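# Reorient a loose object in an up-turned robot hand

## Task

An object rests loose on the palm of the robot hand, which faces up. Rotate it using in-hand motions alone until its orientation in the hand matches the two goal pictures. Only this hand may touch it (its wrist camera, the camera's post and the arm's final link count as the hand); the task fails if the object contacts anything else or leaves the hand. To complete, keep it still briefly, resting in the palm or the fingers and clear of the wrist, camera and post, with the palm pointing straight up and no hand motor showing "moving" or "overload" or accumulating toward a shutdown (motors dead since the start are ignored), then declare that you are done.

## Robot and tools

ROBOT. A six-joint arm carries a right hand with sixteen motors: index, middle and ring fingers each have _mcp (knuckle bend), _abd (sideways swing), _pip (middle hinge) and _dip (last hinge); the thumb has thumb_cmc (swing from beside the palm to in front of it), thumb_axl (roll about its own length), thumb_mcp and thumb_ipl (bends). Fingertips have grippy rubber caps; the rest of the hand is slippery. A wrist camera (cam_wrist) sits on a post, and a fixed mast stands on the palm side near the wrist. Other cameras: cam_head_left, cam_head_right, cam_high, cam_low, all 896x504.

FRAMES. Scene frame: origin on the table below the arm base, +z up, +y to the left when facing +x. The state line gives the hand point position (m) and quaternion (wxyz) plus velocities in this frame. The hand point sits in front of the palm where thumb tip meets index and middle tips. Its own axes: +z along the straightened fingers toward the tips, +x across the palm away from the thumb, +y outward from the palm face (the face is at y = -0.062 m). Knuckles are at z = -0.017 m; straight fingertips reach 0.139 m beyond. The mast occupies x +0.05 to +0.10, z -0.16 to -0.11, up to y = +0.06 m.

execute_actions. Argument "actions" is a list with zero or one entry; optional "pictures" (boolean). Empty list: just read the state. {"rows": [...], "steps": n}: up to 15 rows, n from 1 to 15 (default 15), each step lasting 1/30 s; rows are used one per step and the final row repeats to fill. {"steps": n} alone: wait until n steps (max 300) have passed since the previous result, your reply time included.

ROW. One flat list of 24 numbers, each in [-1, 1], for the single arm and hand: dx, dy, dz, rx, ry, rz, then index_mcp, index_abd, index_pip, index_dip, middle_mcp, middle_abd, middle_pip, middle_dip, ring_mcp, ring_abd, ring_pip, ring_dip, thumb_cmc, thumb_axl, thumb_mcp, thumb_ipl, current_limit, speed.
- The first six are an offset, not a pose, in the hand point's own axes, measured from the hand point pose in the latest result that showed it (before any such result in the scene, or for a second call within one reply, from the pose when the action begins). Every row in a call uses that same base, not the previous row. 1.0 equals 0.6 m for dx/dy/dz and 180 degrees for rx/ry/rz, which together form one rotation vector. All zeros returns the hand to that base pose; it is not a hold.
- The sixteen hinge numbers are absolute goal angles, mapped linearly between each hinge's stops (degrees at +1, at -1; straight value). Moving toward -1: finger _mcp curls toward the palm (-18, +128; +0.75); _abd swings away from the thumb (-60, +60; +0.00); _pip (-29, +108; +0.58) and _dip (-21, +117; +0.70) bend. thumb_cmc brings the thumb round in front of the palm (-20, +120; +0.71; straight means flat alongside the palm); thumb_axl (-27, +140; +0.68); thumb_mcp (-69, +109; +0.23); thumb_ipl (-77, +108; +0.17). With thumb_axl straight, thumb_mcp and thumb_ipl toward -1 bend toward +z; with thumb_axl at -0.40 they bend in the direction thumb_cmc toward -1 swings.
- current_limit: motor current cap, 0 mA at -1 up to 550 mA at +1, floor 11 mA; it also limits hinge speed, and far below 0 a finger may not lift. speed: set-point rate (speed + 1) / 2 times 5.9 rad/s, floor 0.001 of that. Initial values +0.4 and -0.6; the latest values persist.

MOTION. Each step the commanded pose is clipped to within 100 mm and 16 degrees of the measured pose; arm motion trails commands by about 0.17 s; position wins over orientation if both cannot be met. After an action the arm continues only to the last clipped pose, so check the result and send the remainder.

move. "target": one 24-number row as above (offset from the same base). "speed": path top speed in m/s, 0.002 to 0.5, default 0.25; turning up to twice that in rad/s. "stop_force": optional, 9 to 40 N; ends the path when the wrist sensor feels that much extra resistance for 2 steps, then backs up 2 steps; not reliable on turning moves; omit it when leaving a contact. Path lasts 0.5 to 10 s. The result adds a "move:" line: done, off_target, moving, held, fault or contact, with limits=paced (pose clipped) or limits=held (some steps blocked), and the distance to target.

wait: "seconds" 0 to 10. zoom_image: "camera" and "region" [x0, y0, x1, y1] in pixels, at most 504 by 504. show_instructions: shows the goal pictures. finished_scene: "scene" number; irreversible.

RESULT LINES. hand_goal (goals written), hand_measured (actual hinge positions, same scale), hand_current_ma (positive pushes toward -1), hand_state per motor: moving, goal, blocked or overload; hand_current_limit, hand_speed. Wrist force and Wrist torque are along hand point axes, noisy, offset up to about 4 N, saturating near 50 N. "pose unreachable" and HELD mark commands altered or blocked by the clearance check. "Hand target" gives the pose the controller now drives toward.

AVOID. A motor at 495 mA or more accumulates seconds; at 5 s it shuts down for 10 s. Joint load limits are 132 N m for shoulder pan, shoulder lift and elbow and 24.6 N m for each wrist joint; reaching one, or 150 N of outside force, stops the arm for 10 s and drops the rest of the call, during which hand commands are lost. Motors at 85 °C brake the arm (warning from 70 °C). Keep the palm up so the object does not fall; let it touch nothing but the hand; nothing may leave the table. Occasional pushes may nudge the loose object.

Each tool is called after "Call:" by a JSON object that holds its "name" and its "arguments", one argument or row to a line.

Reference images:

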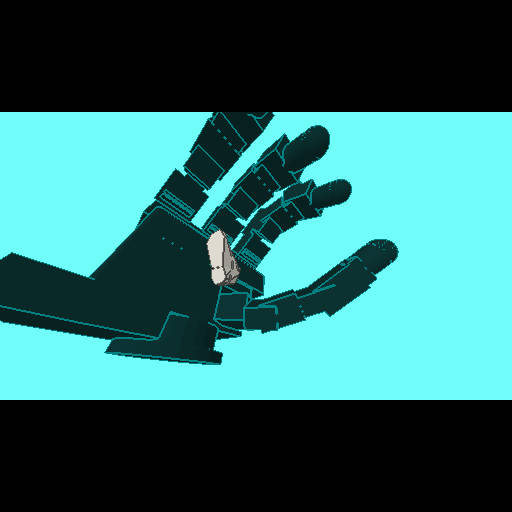

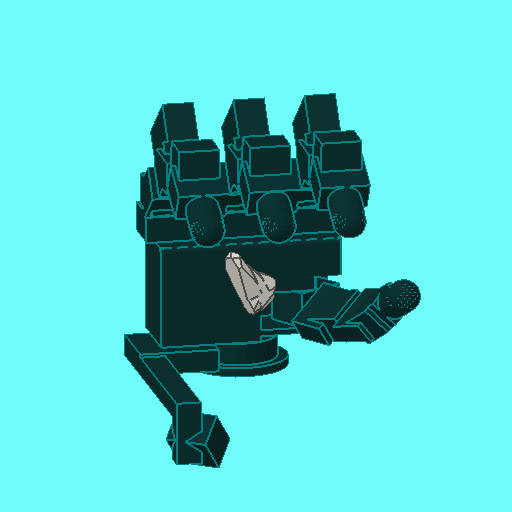

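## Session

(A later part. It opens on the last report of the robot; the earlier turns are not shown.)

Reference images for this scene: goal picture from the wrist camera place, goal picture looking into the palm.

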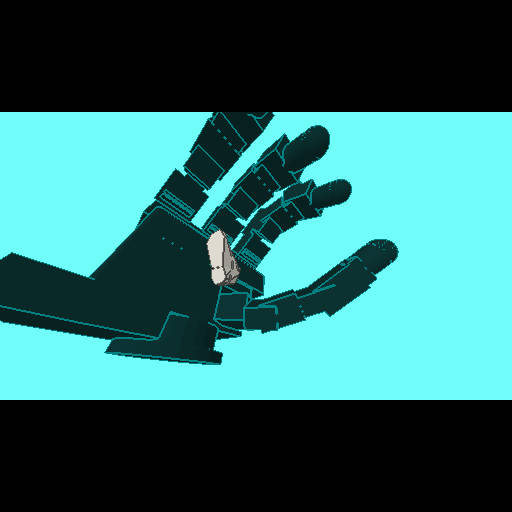

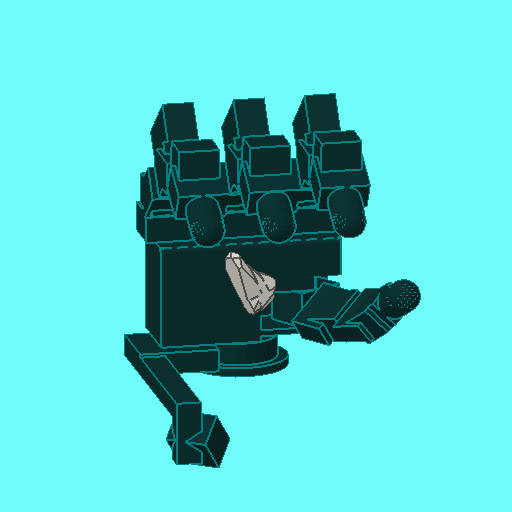

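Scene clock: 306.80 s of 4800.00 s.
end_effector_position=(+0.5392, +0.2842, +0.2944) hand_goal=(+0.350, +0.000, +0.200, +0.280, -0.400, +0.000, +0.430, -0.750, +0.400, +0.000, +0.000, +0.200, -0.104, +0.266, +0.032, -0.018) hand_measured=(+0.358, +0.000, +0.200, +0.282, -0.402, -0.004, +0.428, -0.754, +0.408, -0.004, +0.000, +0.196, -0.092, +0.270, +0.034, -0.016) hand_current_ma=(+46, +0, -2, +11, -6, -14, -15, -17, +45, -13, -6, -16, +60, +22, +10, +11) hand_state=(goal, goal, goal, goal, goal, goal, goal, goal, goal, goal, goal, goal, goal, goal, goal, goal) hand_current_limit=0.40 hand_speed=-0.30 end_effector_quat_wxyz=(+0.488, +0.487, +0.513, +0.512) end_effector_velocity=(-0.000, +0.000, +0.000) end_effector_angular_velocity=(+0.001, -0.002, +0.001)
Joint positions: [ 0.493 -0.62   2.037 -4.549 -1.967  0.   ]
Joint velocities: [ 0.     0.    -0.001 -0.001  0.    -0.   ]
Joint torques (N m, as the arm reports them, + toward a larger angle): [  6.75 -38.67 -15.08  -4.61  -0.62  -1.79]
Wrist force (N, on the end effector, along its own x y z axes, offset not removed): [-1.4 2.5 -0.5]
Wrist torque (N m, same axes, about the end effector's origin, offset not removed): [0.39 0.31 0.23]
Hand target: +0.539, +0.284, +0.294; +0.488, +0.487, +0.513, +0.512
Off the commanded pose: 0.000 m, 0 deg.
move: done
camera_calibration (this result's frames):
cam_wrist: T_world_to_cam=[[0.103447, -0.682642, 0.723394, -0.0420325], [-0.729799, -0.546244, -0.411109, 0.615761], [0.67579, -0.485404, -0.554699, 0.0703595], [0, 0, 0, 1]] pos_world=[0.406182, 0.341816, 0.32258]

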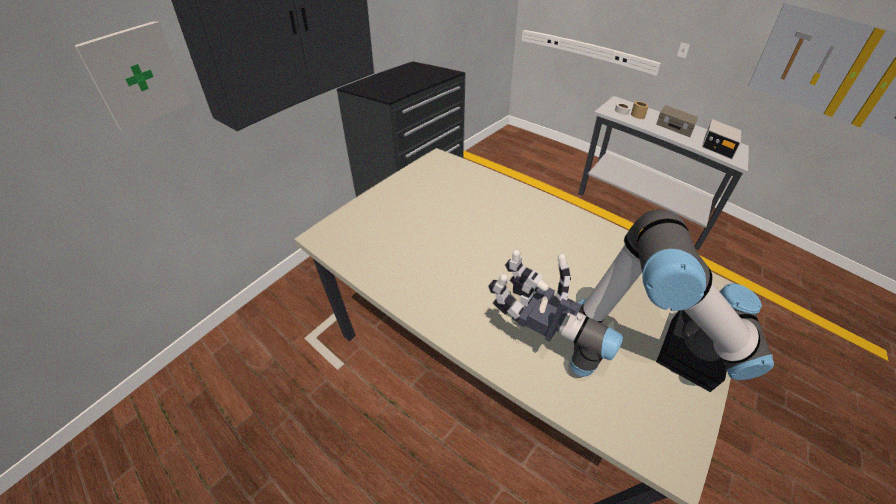

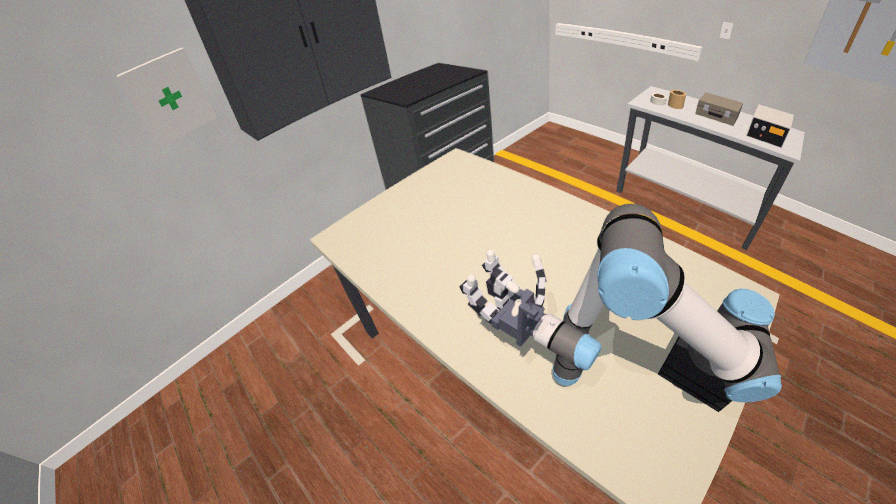

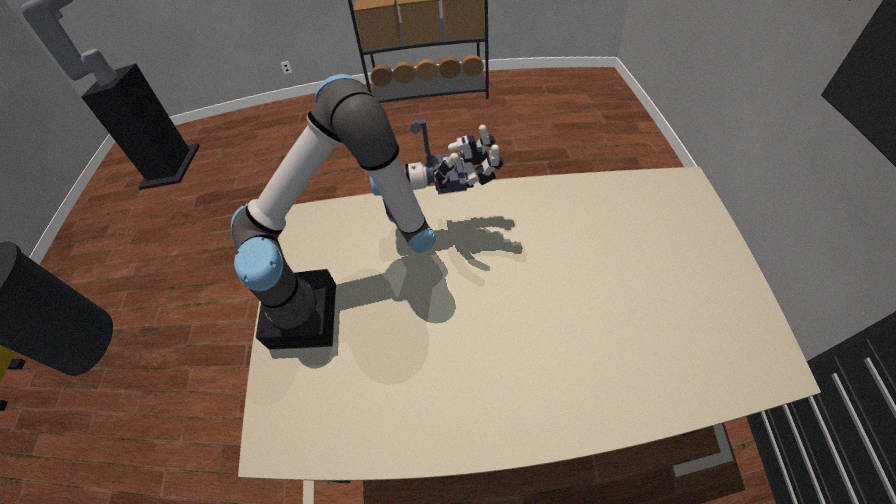

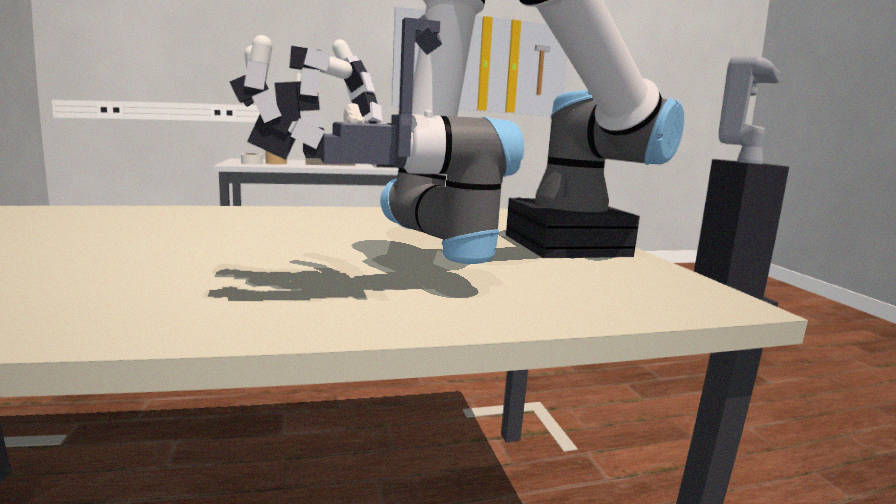

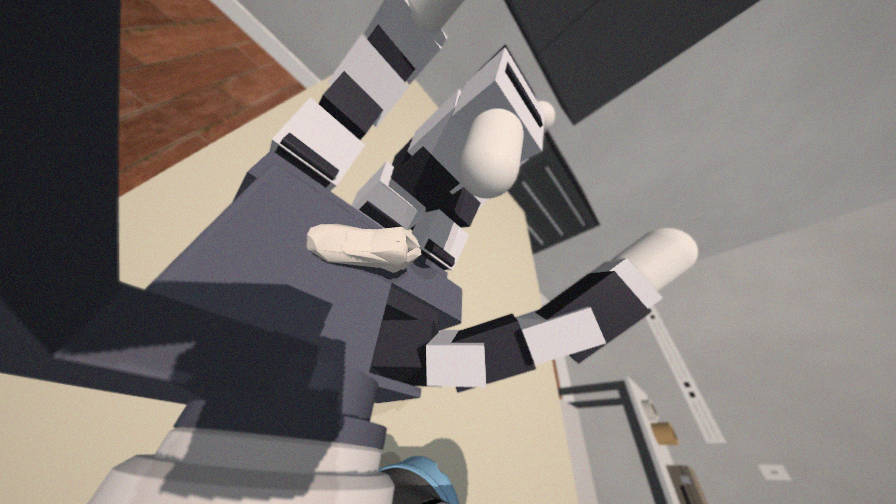

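Call:
{"name": "move", "arguments": {
  "target": [0,0,0,0,0,0,0.35,0,0.2,0.28,0.05,0,-0.66,-0.75,0.4,0,0,0.2,-0.104,0.266,0.032,-0.018,0.4,0]
}}

Call:
{"name": "move", "arguments": {
  "target": [0,0,0,0,0,0,0.35,0,0.2,0.28,-0.2,0,-0.66,-0.75,0.4,0,0,0.2,-0.104,0.266,0.032,-0.018,0.4,-0.5]
}}

Call:
{"name": "move", "arguments": {
  "target": [0,0,0,0,0,0,0.35,0,0.2,0.28,-0.41,0,-0.52,-0.55,0.4,0,0,0.2,-0.104,0.266,0.032,-0.018,0.4,-0.8]
}}

Call:
{"name": "zoom_image", "arguments": {
  "camera": "cam_low",
  "region": [270, 50, 420, 170]
}}

Scene clock: 319.43 s of 4800.00 s.
end_effector_position=(+0.5392, +0.2842, +0.2944) hand_goal=(+0.350, +0.000, +0.200, +0.280, +0.050, +0.000, -0.660, -0.750, +0.400, +0.000, +0.000, +0.200, -0.104, +0.266, +0.032, -0.018) hand_measured=(+0.358, +0.000, +0.200, +0.282, +0.054, -0.004, -0.660, -0.754, +0.408, -0.004, +0.000, +0.196, -0.092, +0.270, +0.034, -0.016) hand_current_ma=(+46, +0, -2, +11, +18, -14, +4, -17, +45, -13, -6, -16, +60, +22, +10, +11) hand_state=(goal, goal, goal, goal, goal, goal, goal, goal, goal, goal, goal, goal, goal, goal, goal, goal) hand_current_limit=0.40 hand_speed=0.00 end_effector_quat_wxyz=(+0.488, +0.487, +0.513, +0.512) end_effector_velocity=(-0.001, -0.000, -0.000) end_effector_angular_velocity=(-0.000, +0.001, +0.000)
Joint positions: [ 0.493 -0.62   2.037 -4.549 -1.967  0.   ]
Joint velocities: [ 0.    -0.001  0.002 -0.     0.     0.001]
Joint torques (N m, as the arm reports them, + toward a larger angle): [ -8.64 -42.4    7.14  -4.3    0.3    2.09]
Wrist force (N, on the end effector, along its own x y z axes, offset not removed): [-3.2 2.5 -1.4]
Wrist torque (N m, same axes, about the end effector's origin, offset not removed): [0.39 0.65 -0.03]
Hand target: +0.539, +0.284, +0.294; +0.488, +0.487, +0.513, +0.512
Off the commanded pose: 0.000 m, 0 deg.
After step 90, 8.53 s passed at rest.
move: done
camera_calibration (this result's frames):
cam_wrist: T_world_to_cam=[[0.103378, -0.682638, 0.723407, -0.0420097], [-0.729749, -0.546254, -0.411185, 0.615796], [0.675854, -0.485399, -0.554625, 0.07031], [0, 0, 0, 1]] pos_world=[0.406201, 0.341832, 0.322592]

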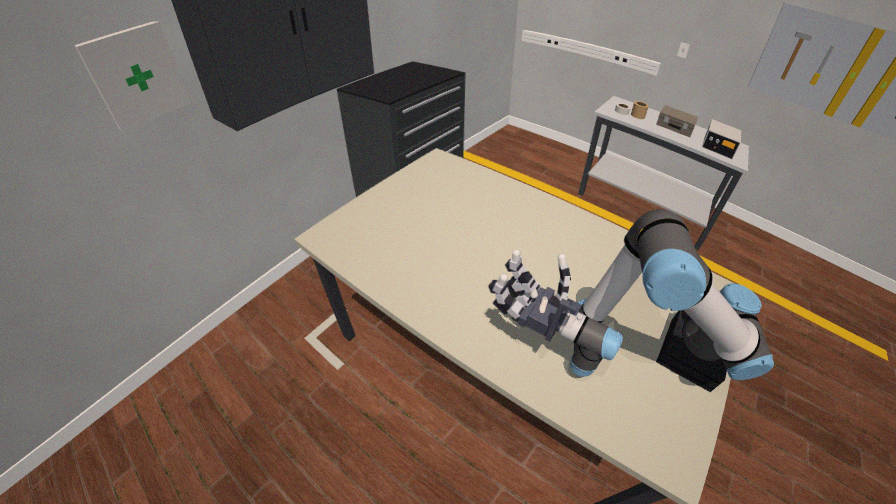

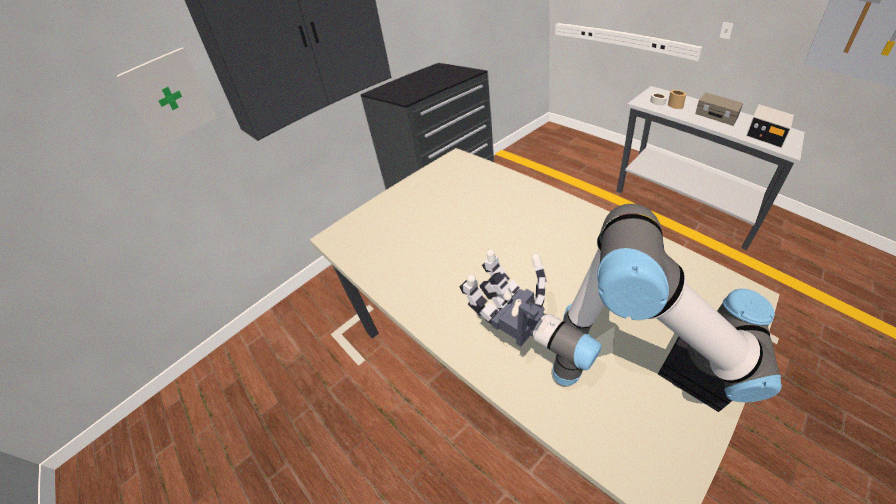

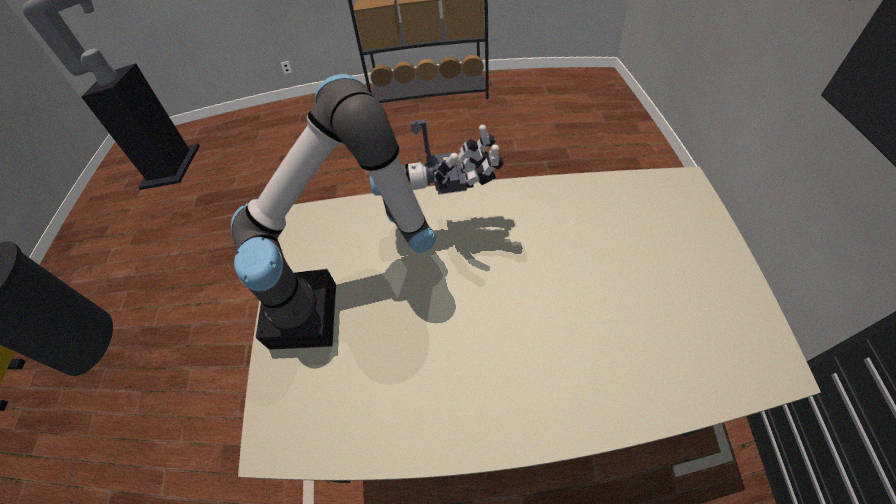

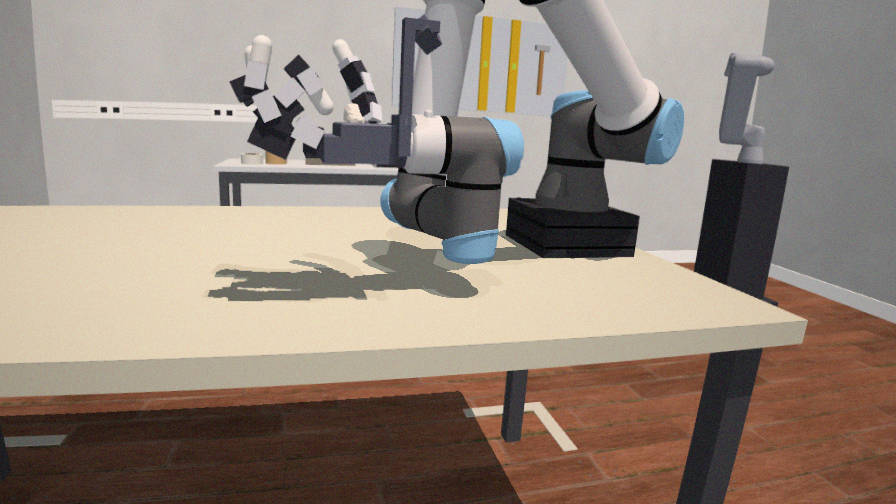

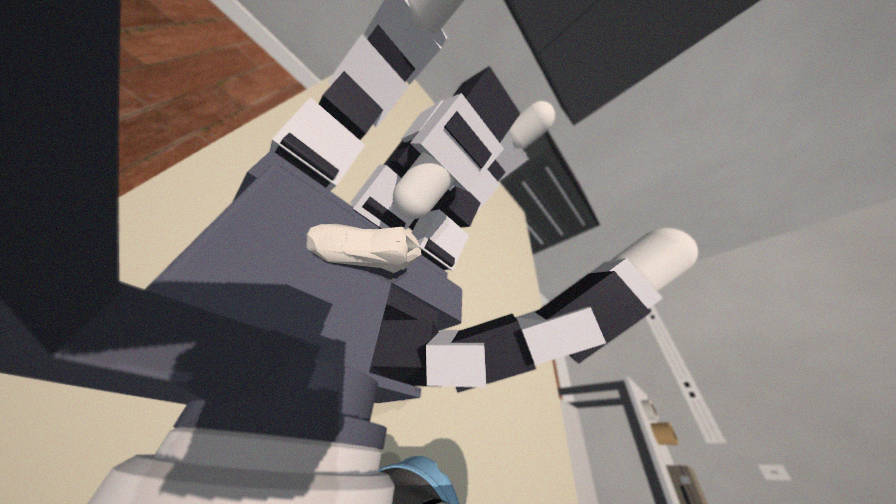

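Scene clock: 319.93 s of 4800.00 s.
end_effector_position=(+0.5392, +0.2842, +0.2944) hand_goal=(+0.350, +0.000, +0.200, +0.280, -0.200, +0.000, -0.660, -0.750, +0.400, +0.000, +0.000, +0.200, -0.104, +0.266, +0.032, -0.018) hand_measured=(+0.358, +0.000, +0.200, +0.282, -0.194, -0.004, -0.660, -0.752, +0.408, -0.004, +0.000, +0.196, -0.092, +0.270, +0.034, -0.016) hand_current_ma=(+46, +0, -2, +11, +35, -14, +1, -16, +45, -13, -6, -16, +60, +22, +10, +11) hand_state=(goal, goal, goal, goal, goal, goal, goal, goal, goal, goal, goal, goal, goal, goal, goal, goal) hand_current_limit=0.40 hand_speed=-0.50 end_effector_quat_wxyz=(+0.488, +0.487, +0.513, +0.512) end_effector_velocity=(-0.000, +0.000, -0.000) end_effector_angular_velocity=(-0.001, +0.001, +0.000)
Joint positions: [ 0.493 -0.62   2.037 -4.549 -1.967  0.   ]
Joint velocities: [ 0.     0.     0.001  0.001  0.    -0.   ]
Joint torques (N m, as the arm reports them, + toward a larger angle): [ -8.44 -42.33   5.7   -4.25   0.22   1.68]
Wrist force (N, on the end effector, along its own x y z axes, offset not removed): [-1.8 0.1 -1.4]
Wrist torque (N m, same axes, about the end effector's origin, offset not removed): [0.11 0.60 0.00]
Hand target: +0.539, +0.284, +0.294; +0.488, +0.487, +0.513, +0.512
Off the commanded pose: 0.000 m, 0 deg.
move: done
camera_calibration (this result's frames):
cam_wrist: T_world_to_cam=[[0.103386, -0.682648, 0.723397, -0.0420075], [-0.729754, -0.546248, -0.411183, 0.615793], [0.675848, -0.485392, -0.554639, 0.0703137], [0, 0, 0, 1]] pos_world=[0.406199, 0.341829, 0.322591]

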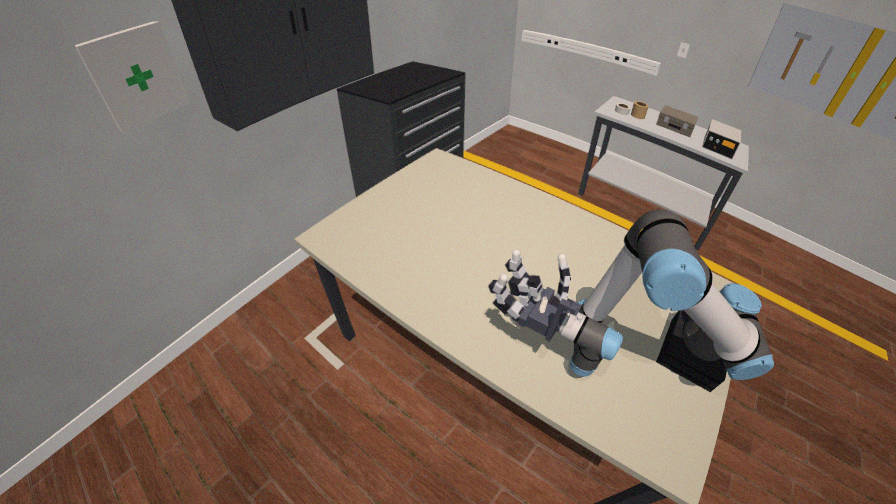

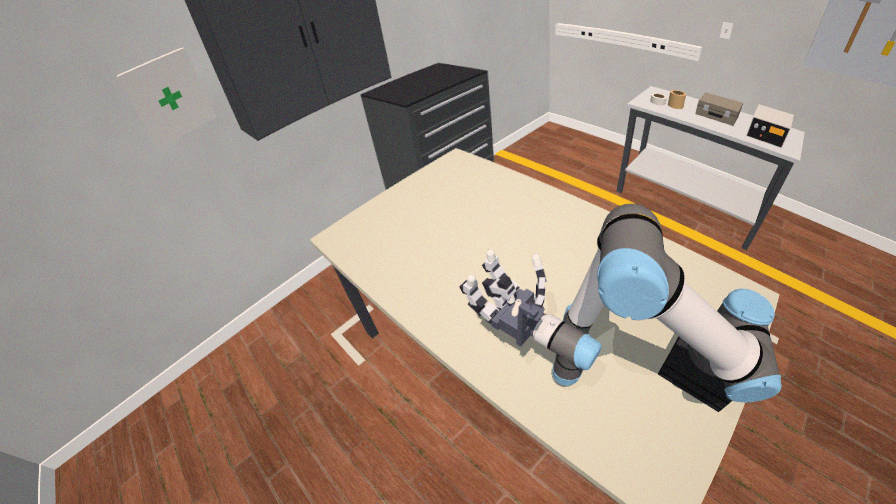

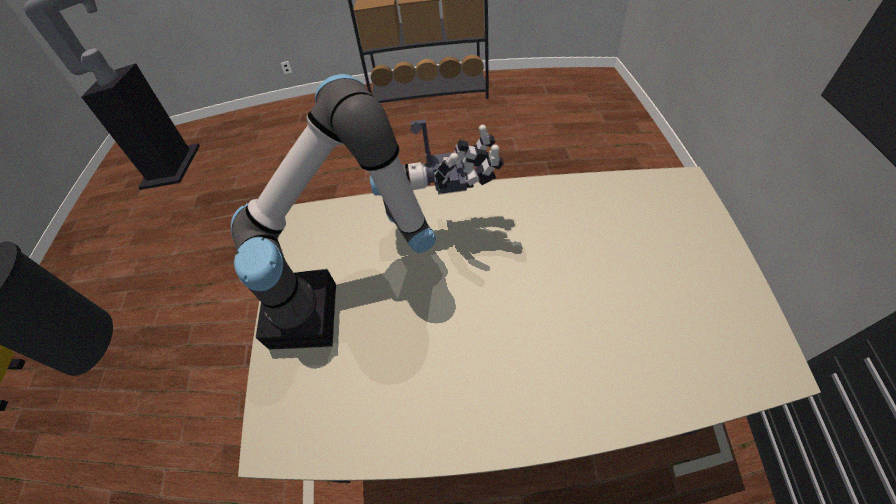

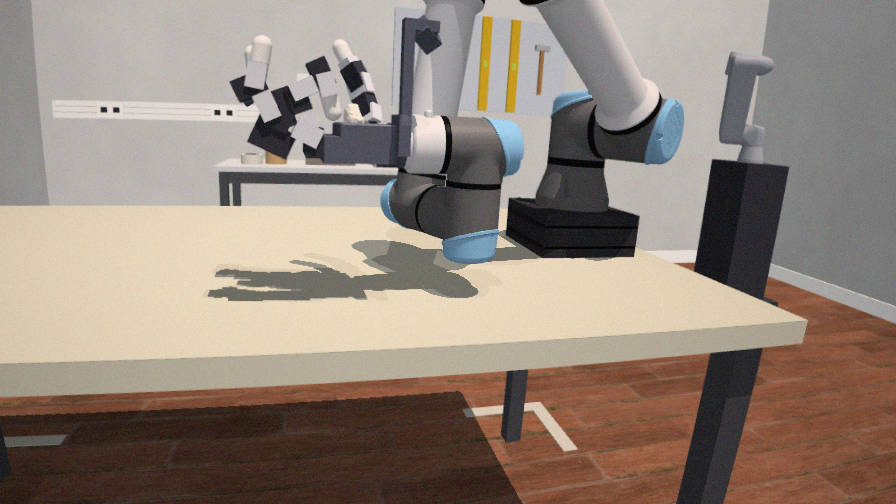

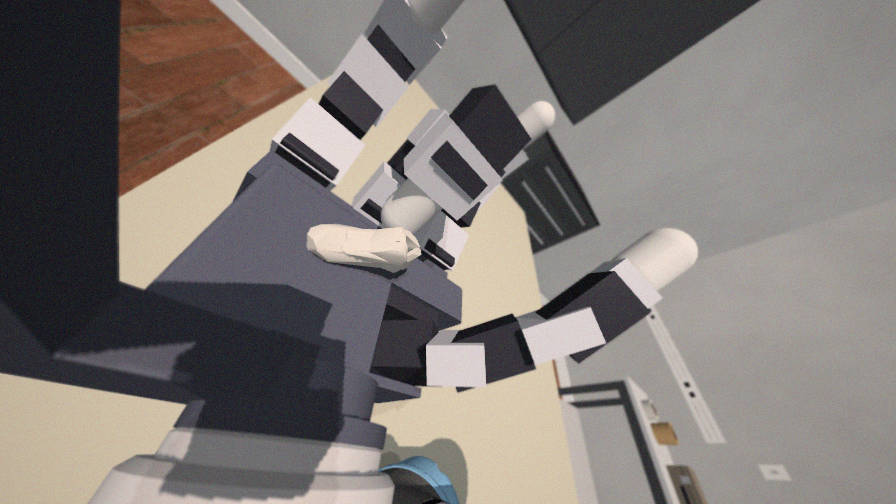

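Scene clock: 320.63 s of 4800.00 s.
end_effector_position=(+0.5392, +0.2842, +0.2944) hand_goal=(+0.350, +0.000, +0.200, +0.280, -0.410, +0.000, -0.520, -0.550, +0.400, +0.000, +0.000, +0.200, -0.104, +0.266, +0.032, -0.018) hand_measured=(+0.358, +0.000, +0.200, +0.282, -0.408, -0.004, -0.528, -0.554, +0.408, -0.004, +0.000, +0.196, -0.092, +0.270, +0.034, -0.016) hand_current_ma=(+46, +0, -2, +11, +13, -14, -44, -18, +45, -13, -6, -16, +60, +22, +10, +11) hand_state=(goal, goal, goal, goal, goal, goal, goal, goal, goal, goal, goal, goal, goal, goal, goal, goal) hand_current_limit=0.40 hand_speed=-0.80 end_effector_quat_wxyz=(+0.488, +0.487, +0.513, +0.512) end_effector_velocity=(+0.000, +0.000, +0.000) end_effector_angular_velocity=(-0.000, +0.000, +0.000)
Joint positions: [ 0.493 -0.62   2.037 -4.549 -1.967  0.   ]
Joint velocities: [ 0. -0. -0.  0.  0. -0.]
Joint torques (N m, as the arm reports them, + toward a larger angle): [ -8.36 -42.12   5.31  -4.22   0.21   1.7 ]
Wrist force (N, on the end effector, along its own x y z axes, offset not removed): [0.9 1.6 0.9]
Wrist torque (N m, same axes, about the end effector's origin, offset not removed): [0.05 0.04 0.38]
Hand target: +0.539, +0.284, +0.294; +0.488, +0.487, +0.513, +0.512
Off the commanded pose: 0.000 m, 0 deg.
move: done
camera_calibration (this result's frames):
cam_wrist: T_world_to_cam=[[0.103386, -0.682647, 0.723398, -0.0420076], [-0.729754, -0.546248, -0.411183, 0.615793], [0.675848, -0.485392, -0.554639, 0.0703135], [0, 0, 0, 1]] pos_world=[0.406199, 0.341829, 0.322591]

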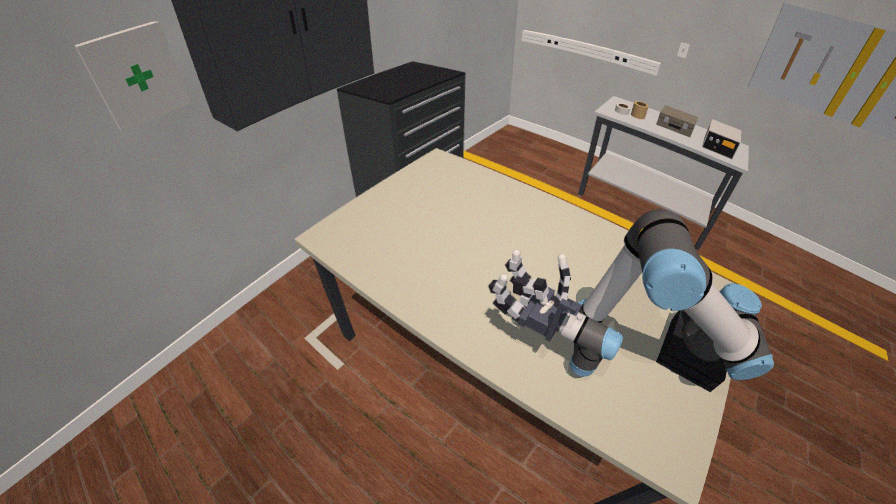

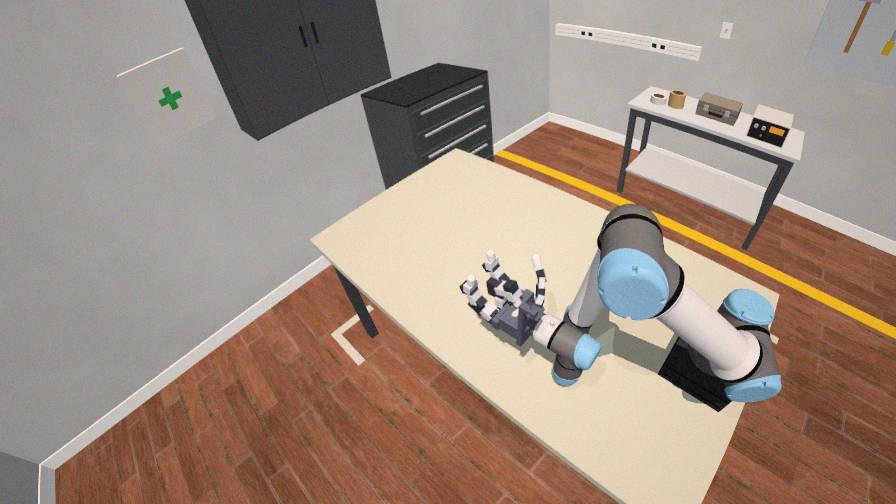

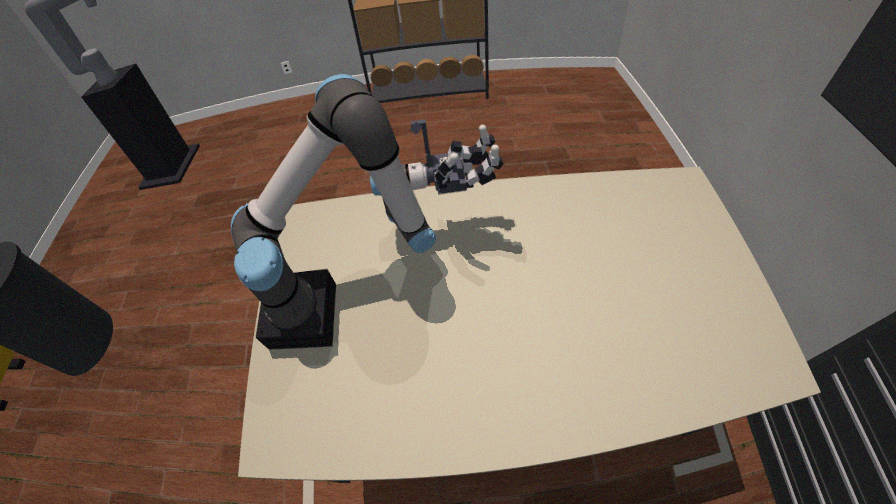

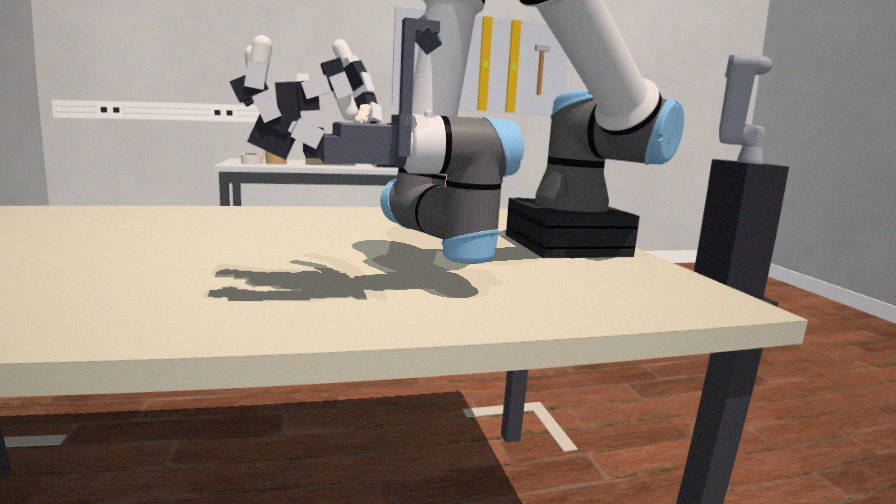

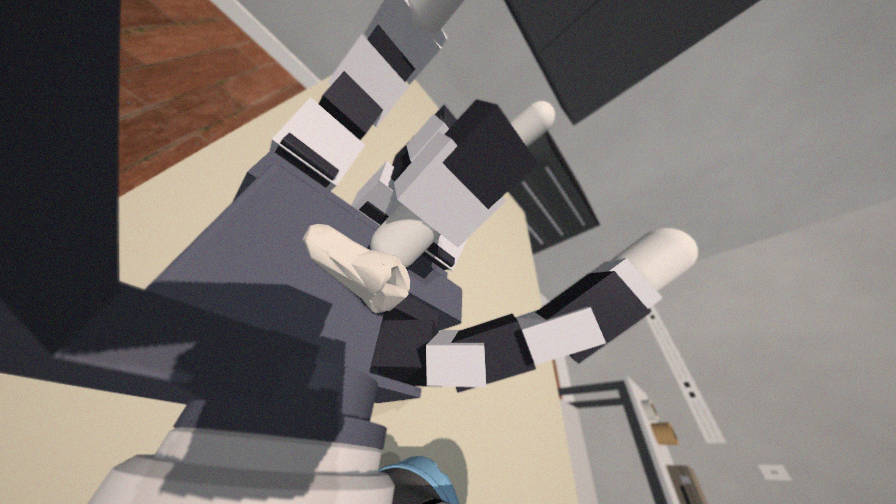

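Region (270, 50, 420, 170) of cam_low's 896x504 image, scaled by 3.360, with more detail than that image has; it fills the top 403 rows of this view, and the rest is white.

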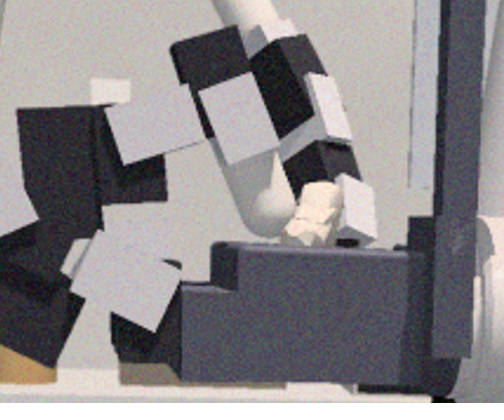

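Yawing nicely about the toe. Continue.

Call:
{"name": "move", "arguments": {
  "target": [0,0,0,0,0,0,0.35,0,0.2,0.28,-0.61,0,-0.29,-0.535,0.4,0,0,0.2,-0.104,0.266,0.032,-0.018,0.4,-0.8]
}}

Call:
{"name": "zoom_image", "arguments": {
  "camera": "cam_low",
  "region": [270, 50, 420, 170]
}}

Scene clock: 324.27 s of 4800.00 s.
end_effector_position=(+0.5392, +0.2842, +0.2944) hand_goal=(+0.350, +0.000, +0.200, +0.280, -0.610, +0.000, -0.290, -0.534, +0.400, +0.000, +0.000, +0.200, -0.104, +0.266, +0.032, -0.018) hand_measured=(+0.358, +0.000, +0.200, +0.282, -0.610, -0.004, -0.300, -0.538, +0.408, -0.004, +0.000, +0.196, -0.092, +0.270, +0.034, -0.016) hand_current_ma=(+46, +0, -2, +11, -2, -14, -47, -18, +45, -13, -6, -16, +60, +22, +10, +11) hand_state=(goal, goal, goal, goal, goal, goal, goal, goal, goal, goal, goal, goal, goal, goal, goal, goal) hand_current_limit=0.40 hand_speed=-0.80 end_effector_quat_wxyz=(+0.488, +0.487, +0.513, +0.512) end_effector_velocity=(-0.000, +0.000, -0.000) end_effector_angular_velocity=(-0.001, +0.001, +0.000)
Joint positions: [ 0.493 -0.62   2.037 -4.549 -1.967  0.   ]
Joint velocities: [ 0.001  0.     0.001  0.001 -0.     0.   ]
Joint torques (N m, as the arm reports them, + toward a larger angle): [ -8.26 -42.11   5.69  -4.31   0.16   1.75]
Wrist force (N, on the end effector, along its own x y z axes, offset not removed): [-1.7 -0.4 -1.9]
Wrist torque (N m, same axes, about the end effector's origin, offset not removed): [-0.14 0.49 0.11]
Hand target: +0.539, +0.284, +0.294; +0.488, +0.487, +0.513, +0.512
Off the commanded pose: 0.000 m, 0 deg.
move: done
camera_calibration (this result's frames):
cam_wrist: T_world_to_cam=[[0.103385, -0.682647, 0.723397, -0.0420075], [-0.729754, -0.546248, -0.411183, 0.615793], [0.675848, -0.485392, -0.554639, 0.0703136], [0, 0, 0, 1]] pos_world=[0.406199, 0.341829, 0.322591]

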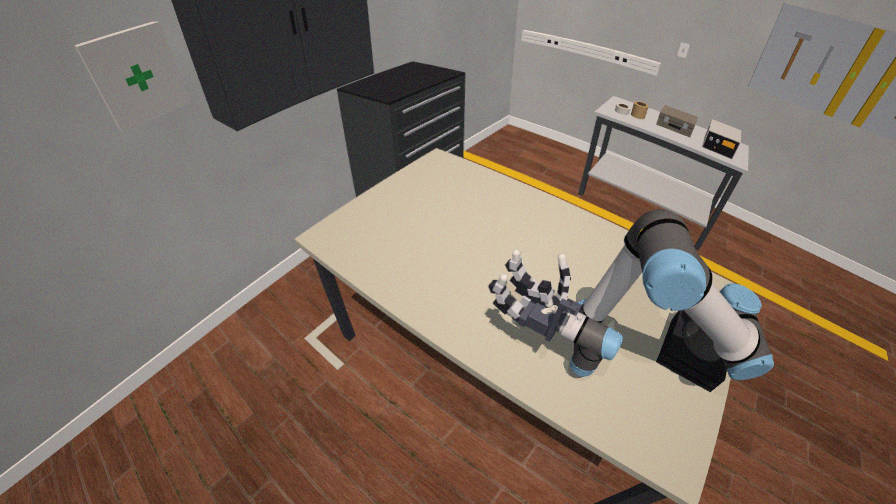

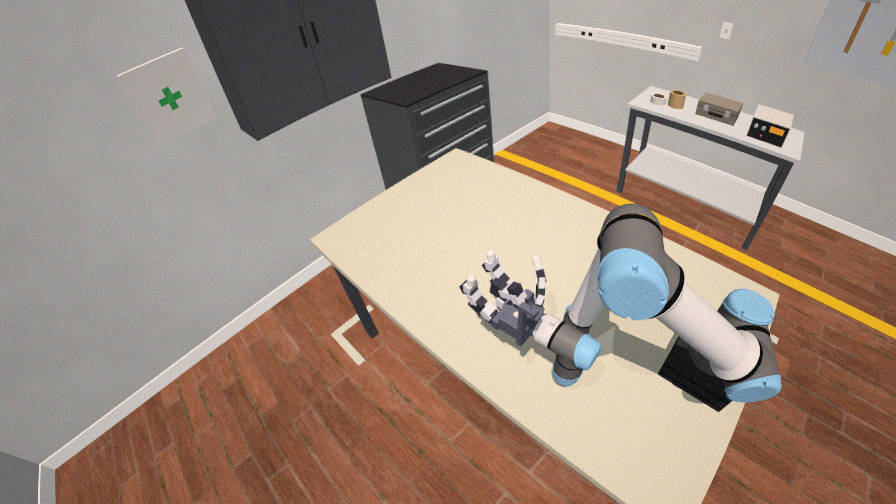

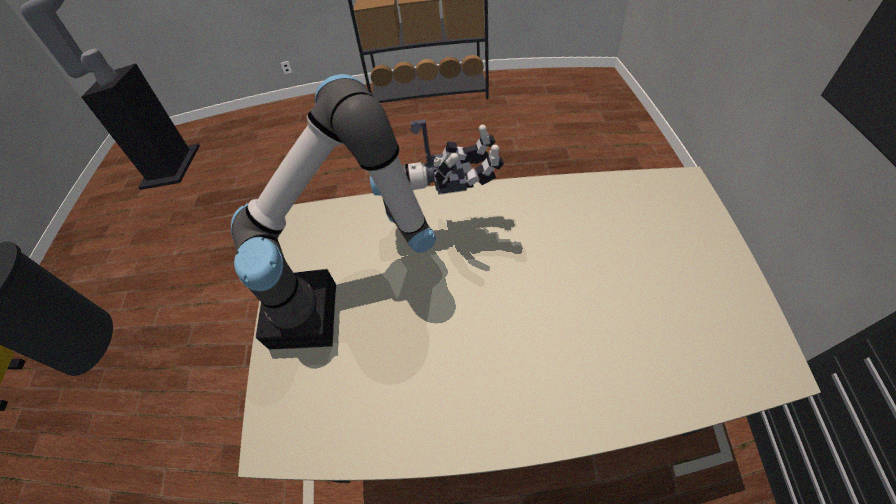

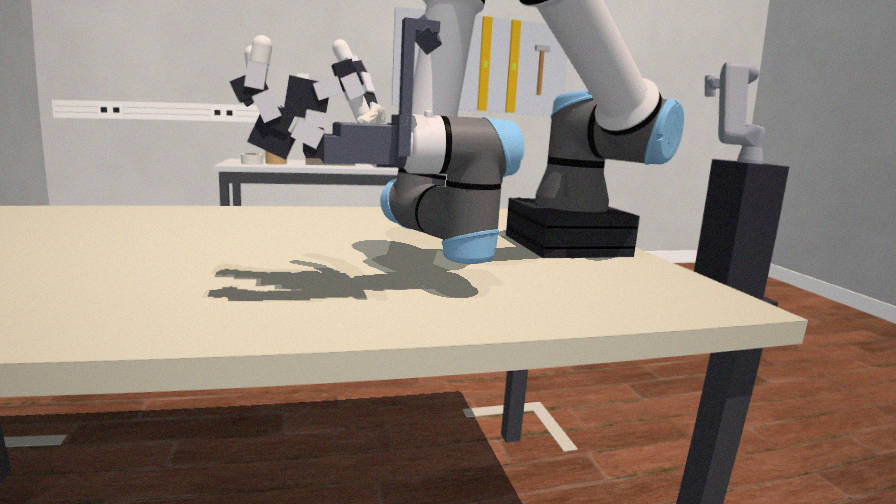

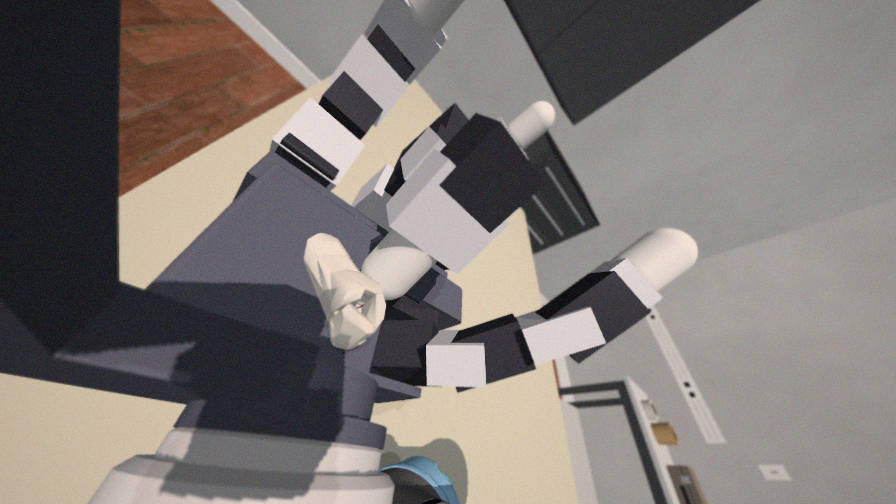

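Region (270, 50, 420, 170) of cam_low's 896x504 image, scaled by 3.360, with more detail than that image has; it fills the top 403 rows of this view, and the rest is white.

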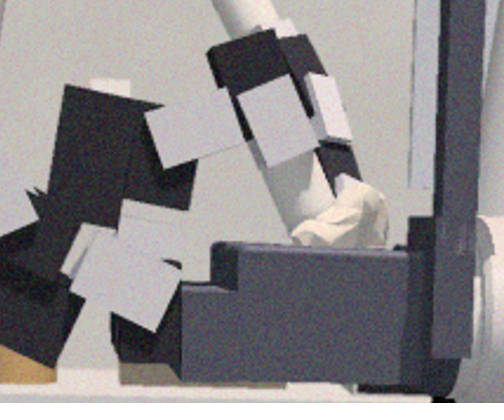

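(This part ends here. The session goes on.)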